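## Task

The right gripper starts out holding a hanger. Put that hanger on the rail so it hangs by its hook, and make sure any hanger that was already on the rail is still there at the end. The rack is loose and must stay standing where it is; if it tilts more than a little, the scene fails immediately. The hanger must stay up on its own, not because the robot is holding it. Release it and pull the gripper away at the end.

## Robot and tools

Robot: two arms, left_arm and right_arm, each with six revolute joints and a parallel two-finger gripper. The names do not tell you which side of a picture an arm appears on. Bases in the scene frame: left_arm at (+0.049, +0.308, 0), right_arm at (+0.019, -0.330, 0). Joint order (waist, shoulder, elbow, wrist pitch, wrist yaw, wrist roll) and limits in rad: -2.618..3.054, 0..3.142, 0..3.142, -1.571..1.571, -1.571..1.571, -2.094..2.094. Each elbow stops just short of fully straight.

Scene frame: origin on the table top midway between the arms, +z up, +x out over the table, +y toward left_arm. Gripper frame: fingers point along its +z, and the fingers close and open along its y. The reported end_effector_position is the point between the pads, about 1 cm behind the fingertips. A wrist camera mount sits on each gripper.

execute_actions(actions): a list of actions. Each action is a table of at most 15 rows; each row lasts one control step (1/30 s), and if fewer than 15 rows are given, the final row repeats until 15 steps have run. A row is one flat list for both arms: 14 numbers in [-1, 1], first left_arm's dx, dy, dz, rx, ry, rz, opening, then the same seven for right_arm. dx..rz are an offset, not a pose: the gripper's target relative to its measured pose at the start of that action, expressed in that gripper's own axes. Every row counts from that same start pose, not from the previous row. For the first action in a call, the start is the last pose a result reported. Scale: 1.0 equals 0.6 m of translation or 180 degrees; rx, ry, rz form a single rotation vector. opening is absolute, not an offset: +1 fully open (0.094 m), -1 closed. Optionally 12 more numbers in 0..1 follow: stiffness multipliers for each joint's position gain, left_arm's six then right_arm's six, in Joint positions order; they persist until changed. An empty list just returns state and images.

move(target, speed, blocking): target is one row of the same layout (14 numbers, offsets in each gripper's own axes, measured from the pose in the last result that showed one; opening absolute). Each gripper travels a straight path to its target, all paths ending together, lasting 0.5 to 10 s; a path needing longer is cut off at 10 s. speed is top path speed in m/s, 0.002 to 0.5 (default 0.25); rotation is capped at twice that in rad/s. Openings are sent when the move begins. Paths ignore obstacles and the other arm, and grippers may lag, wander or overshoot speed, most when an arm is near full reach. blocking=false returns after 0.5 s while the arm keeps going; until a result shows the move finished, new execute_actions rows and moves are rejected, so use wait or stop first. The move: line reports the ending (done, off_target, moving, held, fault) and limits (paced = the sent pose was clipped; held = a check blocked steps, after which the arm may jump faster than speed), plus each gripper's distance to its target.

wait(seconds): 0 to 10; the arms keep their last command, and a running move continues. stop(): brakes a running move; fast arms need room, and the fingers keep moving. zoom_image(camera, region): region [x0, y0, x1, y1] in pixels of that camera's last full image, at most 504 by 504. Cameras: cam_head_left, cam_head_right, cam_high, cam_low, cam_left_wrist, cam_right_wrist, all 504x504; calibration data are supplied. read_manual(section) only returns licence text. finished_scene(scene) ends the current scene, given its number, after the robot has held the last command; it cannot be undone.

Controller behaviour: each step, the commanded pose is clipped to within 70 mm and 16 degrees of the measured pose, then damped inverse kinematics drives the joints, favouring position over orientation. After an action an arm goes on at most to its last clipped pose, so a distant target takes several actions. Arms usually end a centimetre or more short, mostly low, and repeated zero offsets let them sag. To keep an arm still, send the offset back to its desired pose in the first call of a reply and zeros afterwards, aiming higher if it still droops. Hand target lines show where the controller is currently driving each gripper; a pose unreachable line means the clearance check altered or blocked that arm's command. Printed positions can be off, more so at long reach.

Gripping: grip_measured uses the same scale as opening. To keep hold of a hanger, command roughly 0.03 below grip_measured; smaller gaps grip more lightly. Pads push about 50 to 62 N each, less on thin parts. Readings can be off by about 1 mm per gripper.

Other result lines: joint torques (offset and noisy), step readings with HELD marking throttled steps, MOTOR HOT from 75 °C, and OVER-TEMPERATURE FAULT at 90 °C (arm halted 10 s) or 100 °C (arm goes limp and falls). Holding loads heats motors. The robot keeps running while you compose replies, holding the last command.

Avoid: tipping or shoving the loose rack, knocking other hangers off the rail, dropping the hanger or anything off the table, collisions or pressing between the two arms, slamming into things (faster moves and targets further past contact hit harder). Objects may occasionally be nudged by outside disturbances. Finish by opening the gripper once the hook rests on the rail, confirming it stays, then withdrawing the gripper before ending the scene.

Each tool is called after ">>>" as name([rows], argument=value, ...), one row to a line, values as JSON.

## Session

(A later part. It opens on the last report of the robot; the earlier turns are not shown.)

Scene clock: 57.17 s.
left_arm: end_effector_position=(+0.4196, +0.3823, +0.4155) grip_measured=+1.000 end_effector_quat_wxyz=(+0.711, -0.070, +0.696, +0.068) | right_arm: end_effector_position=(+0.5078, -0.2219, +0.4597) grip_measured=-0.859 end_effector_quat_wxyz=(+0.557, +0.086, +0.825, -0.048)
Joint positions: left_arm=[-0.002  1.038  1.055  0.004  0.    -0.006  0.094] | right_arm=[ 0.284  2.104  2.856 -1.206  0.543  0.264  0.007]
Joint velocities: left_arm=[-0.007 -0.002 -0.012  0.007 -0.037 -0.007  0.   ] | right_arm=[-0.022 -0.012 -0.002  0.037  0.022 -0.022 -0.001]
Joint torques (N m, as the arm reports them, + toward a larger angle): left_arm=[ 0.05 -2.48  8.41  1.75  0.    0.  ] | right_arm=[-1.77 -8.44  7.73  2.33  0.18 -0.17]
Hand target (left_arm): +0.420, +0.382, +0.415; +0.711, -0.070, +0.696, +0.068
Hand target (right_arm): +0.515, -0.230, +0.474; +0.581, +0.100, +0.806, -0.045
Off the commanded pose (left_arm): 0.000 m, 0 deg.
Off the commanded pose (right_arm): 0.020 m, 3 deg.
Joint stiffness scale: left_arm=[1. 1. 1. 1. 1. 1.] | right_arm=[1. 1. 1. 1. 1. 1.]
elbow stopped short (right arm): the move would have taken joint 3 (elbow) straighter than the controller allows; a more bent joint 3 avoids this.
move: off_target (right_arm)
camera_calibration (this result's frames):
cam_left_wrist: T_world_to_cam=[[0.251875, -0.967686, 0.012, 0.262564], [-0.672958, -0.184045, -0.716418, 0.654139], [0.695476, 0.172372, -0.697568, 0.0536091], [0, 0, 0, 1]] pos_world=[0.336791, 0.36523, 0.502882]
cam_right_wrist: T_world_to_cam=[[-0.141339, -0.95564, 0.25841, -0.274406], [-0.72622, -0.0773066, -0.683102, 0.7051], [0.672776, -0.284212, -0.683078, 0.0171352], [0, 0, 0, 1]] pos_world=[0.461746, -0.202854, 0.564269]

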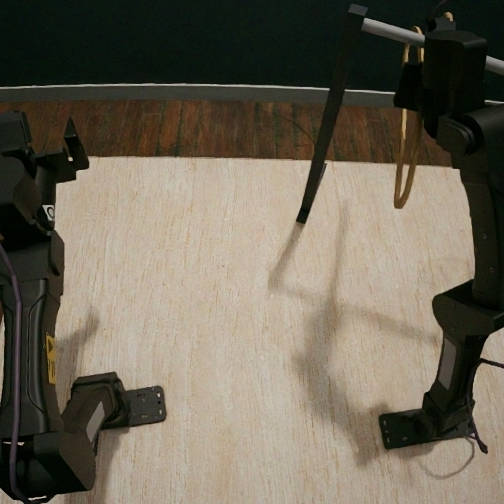

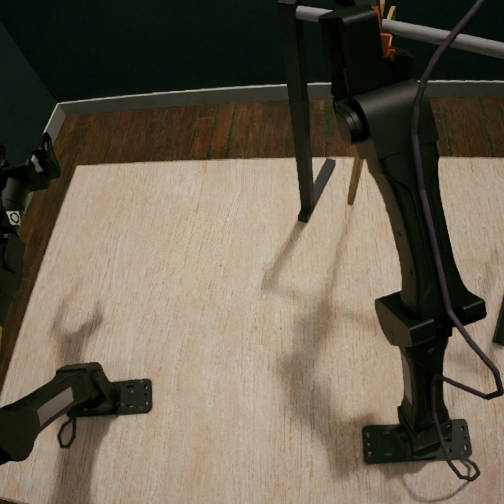

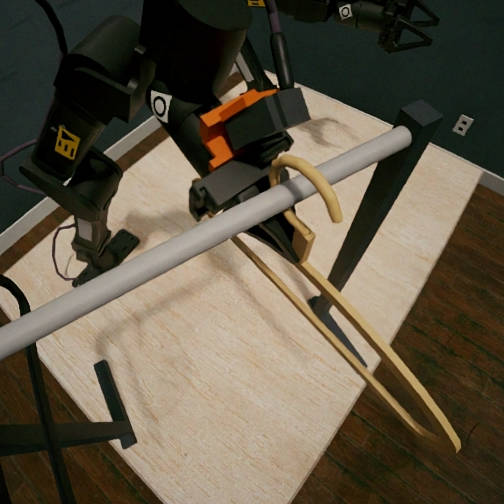

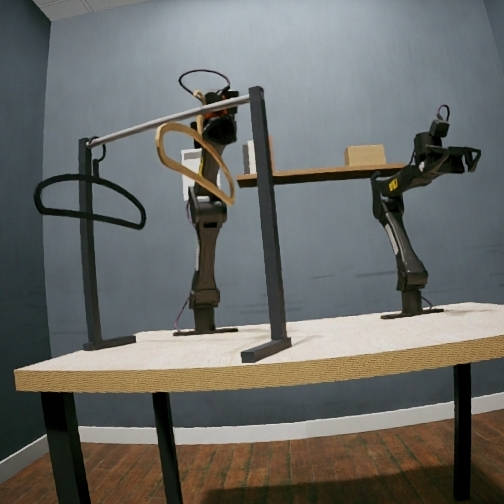

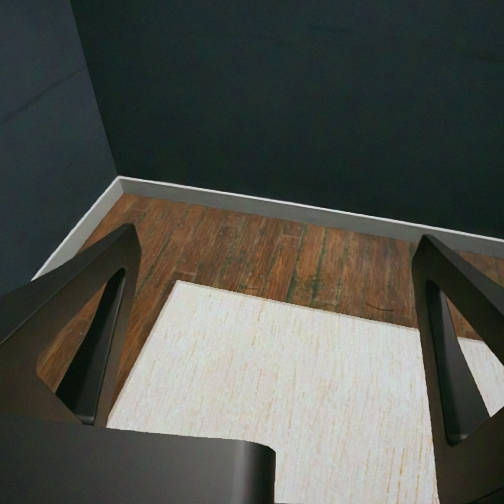

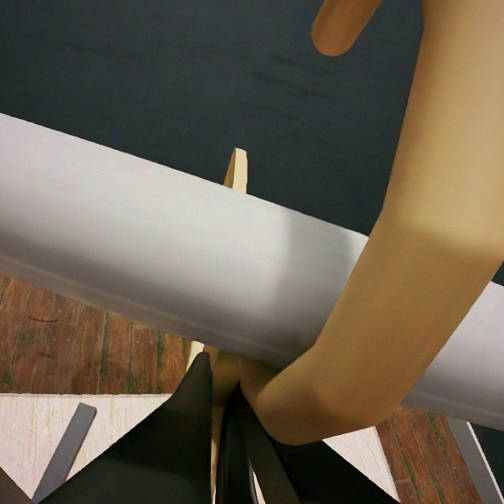

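>>> move(target=[0,0,0,0,0,0,1,0.05,0,0.005,0,0,0,-1], speed=0.03)

>>> move(target=[0,0,0,0,0,0,1,0,0,0,0,0,0,0])

>>> move(target=[0,0,0,0,0,0,1,-0.01,0,-0.25,0,0,0,0], speed=0.1)

Scene clock: 64.37 s.
left_arm: end_effector_position=(+0.4196, +0.3823, +0.4155) grip_measured=+1.000 end_effector_quat_wxyz=(+0.711, -0.070, +0.696, +0.068) | right_arm: end_effector_position=(+0.5025, -0.2171, +0.4393) grip_measured=-0.859 end_effector_quat_wxyz=(+0.566, +0.086, +0.819, -0.039)
Joint positions: left_arm=[-0.002  1.038  1.055  0.004  0.    -0.006  0.094] | right_arm=[ 0.298  1.837  2.277 -0.869  0.544  0.268  0.007]
Joint velocities: left_arm=[-0.007 -0.002 -0.007 -0.022  0.037 -0.037  0.   ] | right_arm=[-0.007  0.017  0.022  0.007  0.022  0.022  0.   ]
Joint torques (N m, as the arm reports them, + toward a larger angle): left_arm=[ 0.05 -2.5   8.43  1.75 -0.01  0.  ] | right_arm=[ 0.05 -8.98  4.9   1.64  0.19  0.01]
Hand target (left_arm): +0.420, +0.382, +0.415; +0.711, -0.070, +0.696, +0.068
Hand target (right_arm): +0.500, -0.220, +0.432; +0.557, +0.086, +0.825, -0.048
Off the commanded pose (left_arm): 0.000 m, 0 deg.
Off the commanded pose (right_arm): 0.009 m, 2 deg.
Joint stiffness scale: left_arm=[1. 1. 1. 1. 1. 1.] | right_arm=[1. 1. 1. 1. 1. 1.]
move: done
camera_calibration (this result's frames):
cam_left_wrist: T_world_to_cam=[[0.251875, -0.967686, 0.012, 0.262564], [-0.672958, -0.184045, -0.716418, 0.654139], [0.695476, 0.172372, -0.697568, 0.0536091], [0, 0, 0, 1]] pos_world=[0.336791, 0.36523, 0.502882]
cam_right_wrist: T_world_to_cam=[[-0.136627, -0.960535, 0.242293, -0.261607], [-0.7092, -0.0759258, -0.700907, 0.68729], [0.691642, -0.267597, -0.670838, -0.00307573], [0, 0, 0, 1]] pos_world=[0.453811, -0.199922, 0.543048]

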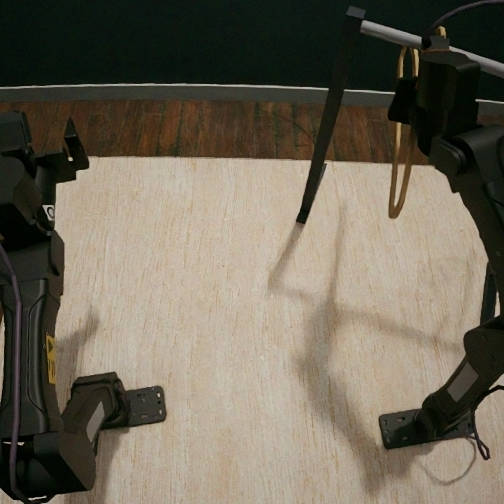

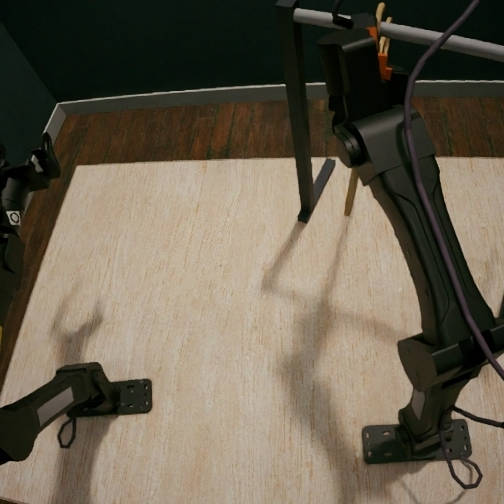

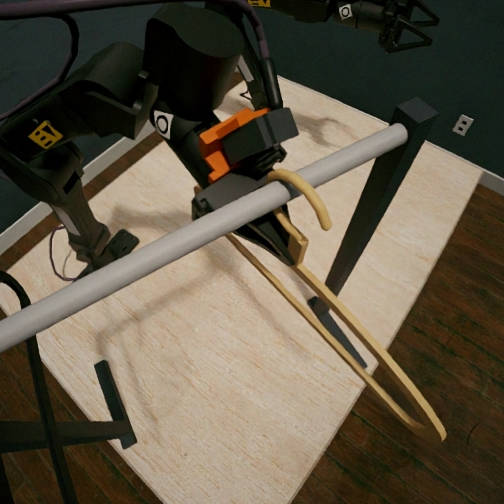

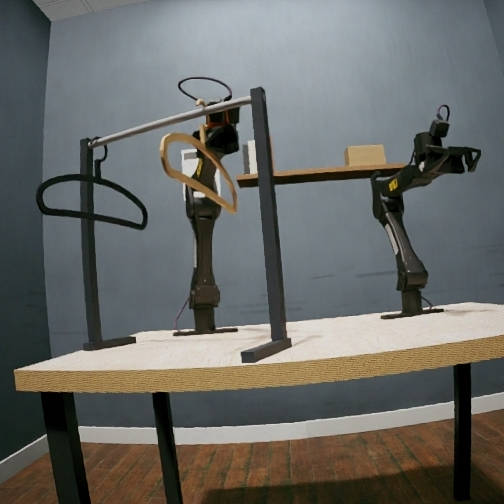

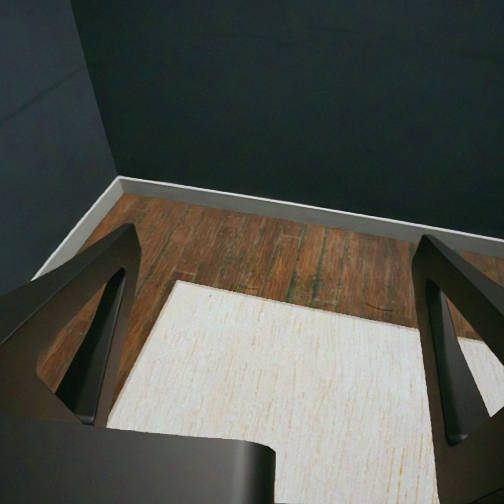

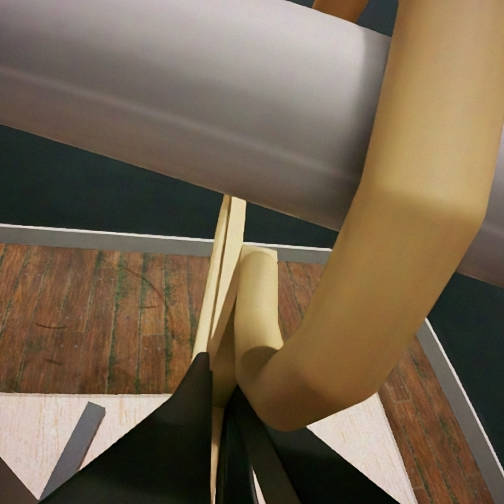

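Scene clock: 64.87 s.
left_arm: end_effector_position=(+0.4196, +0.3823, +0.4155) grip_measured=+1.000 end_effector_quat_wxyz=(+0.711, -0.070, +0.696, +0.068) | right_arm: end_effector_position=(+0.5028, -0.2168, +0.4390) grip_measured=-0.002 end_effector_quat_wxyz=(+0.566, +0.085, +0.819, -0.038)
Joint positions: left_arm=[-0.002  1.038  1.055  0.004  0.    -0.006  0.094] | right_arm=[ 0.298  1.837  2.277 -0.868  0.544  0.268  0.047]
Joint velocities: left_arm=[ 0.012 -0.012 -0.007 -0.022 -0.007 -0.022  0.   ] | right_arm=[ 0.007 -0.002 -0.002 -0.007  0.022  0.037 -0.001]
Joint torques (N m, as the arm reports them, + toward a larger angle): left_arm=[ 0.07 -2.48  8.43  1.77 -0.01  0.  ] | right_arm=[-0.02 -8.53  6.74  1.8   0.12 -0.02]
Hand target (left_arm): +0.420, +0.382, +0.415; +0.711, -0.070, +0.696, +0.068
Hand target (right_arm): +0.503, -0.217, +0.439; +0.566, +0.086, +0.819, -0.039
Off the commanded pose (left_arm): 0.000 m, 0 deg.
Off the commanded pose (right_arm): 0.000 m, 0 deg.
Joint stiffness scale: left_arm=[1. 1. 1. 1. 1. 1.] | right_arm=[1. 1. 1. 1. 1. 1.]
move: done
camera_calibration (this result's frames):
cam_left_wrist: T_world_to_cam=[[0.251875, -0.967686, 0.012, 0.262564], [-0.672958, -0.184045, -0.716418, 0.654139], [0.695476, 0.172372, -0.697568, 0.0536091], [0, 0, 0, 1]] pos_world=[0.336791, 0.36523, 0.502882]
cam_right_wrist: T_world_to_cam=[[-0.135844, -0.960662, 0.242227, -0.261652], [-0.709482, -0.0763223, -0.700579, 0.687193], [0.691507, -0.267025, -0.671204, -0.00305037], [0, 0, 0, 1]] pos_world=[0.454117, -0.199725, 0.542765]

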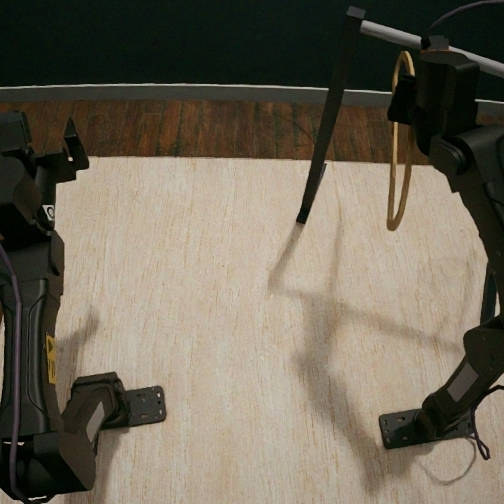

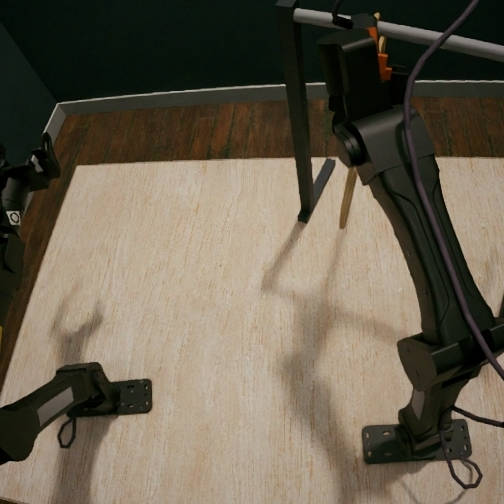

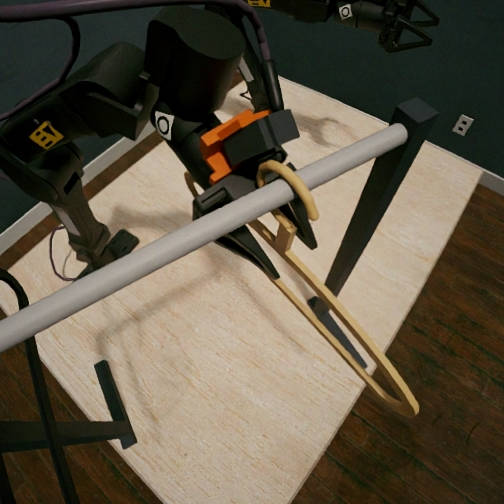

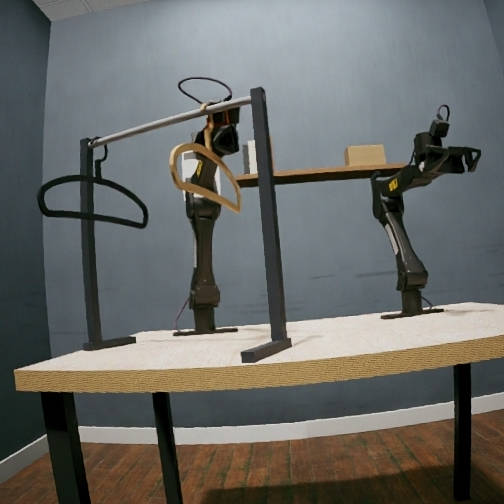

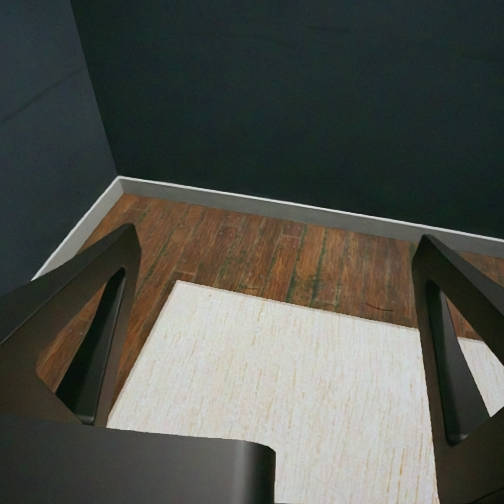

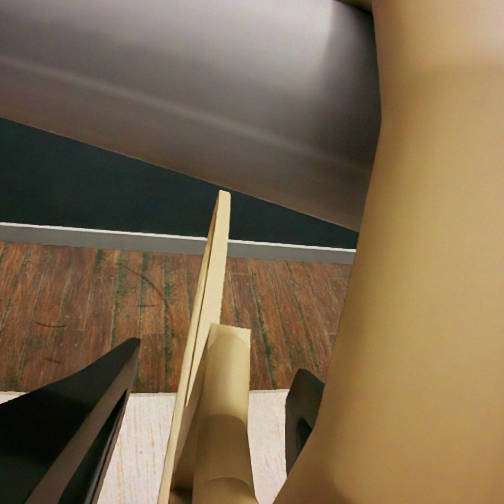

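Scene clock: 67.13 s.
left_arm: end_effector_position=(+0.4196, +0.3823, +0.4155) grip_measured=+1.000 end_effector_quat_wxyz=(+0.711, -0.070, +0.696, +0.068) | right_arm: end_effector_position=(+0.3655, -0.1925, +0.4980) grip_measured=-0.002 end_effector_quat_wxyz=(+0.567, +0.082, +0.819, -0.035)
Joint positions: left_arm=[-0.002  1.038  1.055  0.004  0.    -0.006  0.094] | right_arm=[ 0.615  1.716  2.518 -1.347  0.817  0.454  0.047]
Joint velocities: left_arm=[-0.007  0.002 -0.012 -0.022 -0.022 -0.051  0.   ] | right_arm=[ 0.007  0.007  0.012  0.007 -0.095 -0.007  0.   ]
Joint torques (N m, as the arm reports them, + toward a larger angle): left_arm=[ 0.02 -2.48  8.41  1.76 -0.01  0.  ] | right_arm=[ 0.84 -4.14  6.91  1.43  0.36  0.06]
Hand target (left_arm): +0.420, +0.382, +0.415; +0.711, -0.070, +0.696, +0.068
Hand target (right_arm): +0.366, -0.190, +0.497; +0.566, +0.085, +0.819, -0.039
Off the commanded pose (left_arm): 0.000 m, 0 deg.
Off the commanded pose (right_arm): 0.002 m, 0 deg.
Joint stiffness scale: left_arm=[1. 1. 1. 1. 1. 1.] | right_arm=[1. 1. 1. 1. 1. 1.]
move: done
camera_calibration (this result's frames):
cam_left_wrist: T_world_to_cam=[[0.251875, -0.967686, 0.012, 0.262564], [-0.672958, -0.184045, -0.716418, 0.654139], [0.695476, 0.172372, -0.697568, 0.0536091], [0, 0, 0, 1]] pos_world=[0.336791, 0.36523, 0.502882]
cam_right_wrist: T_world_to_cam=[[-0.128279, -0.962219, 0.240162, -0.273184], [-0.707589, -0.0808756, -0.70198, 0.632103], [0.694882, -0.259986, -0.670482, 0.137681], [0, 0, 0, 1]] pos_world=[0.316553, -0.175946, 0.601645]

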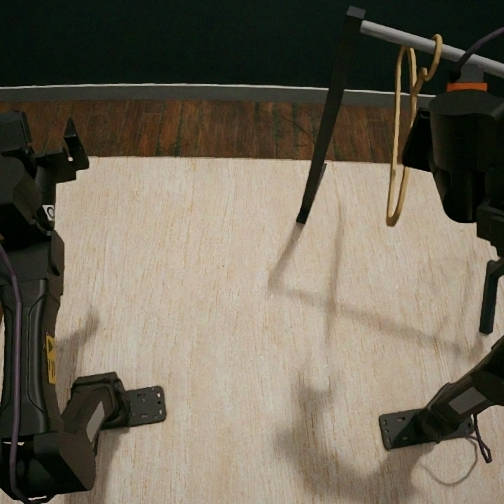

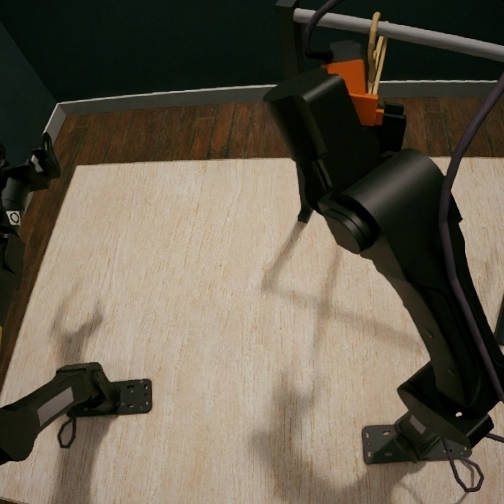

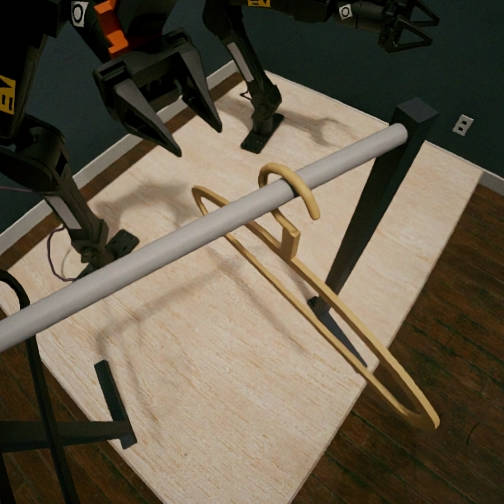

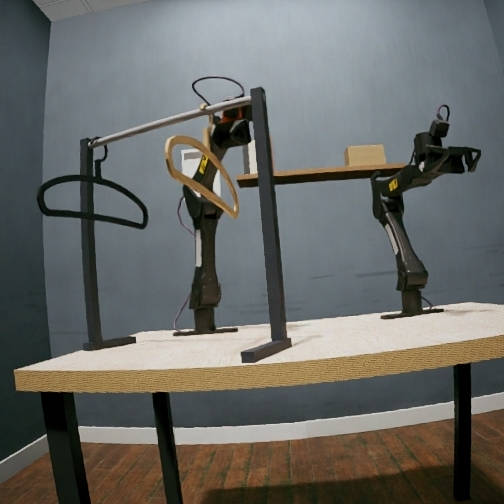

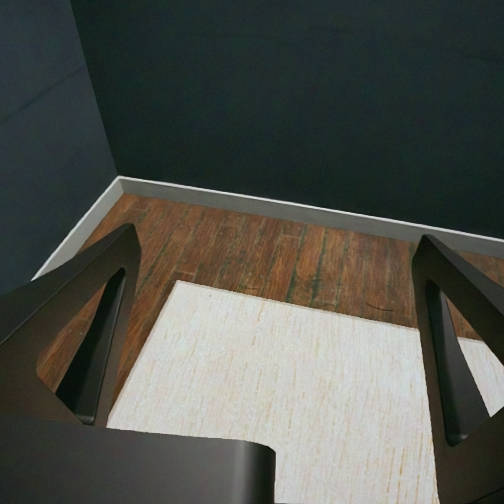

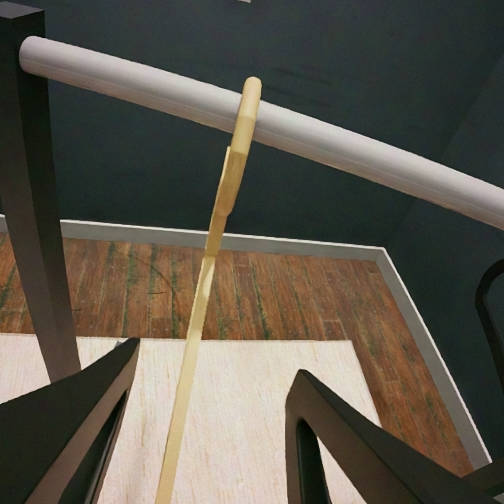

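>>> finished_scene(scene=2)

The scene is finished: the task was done.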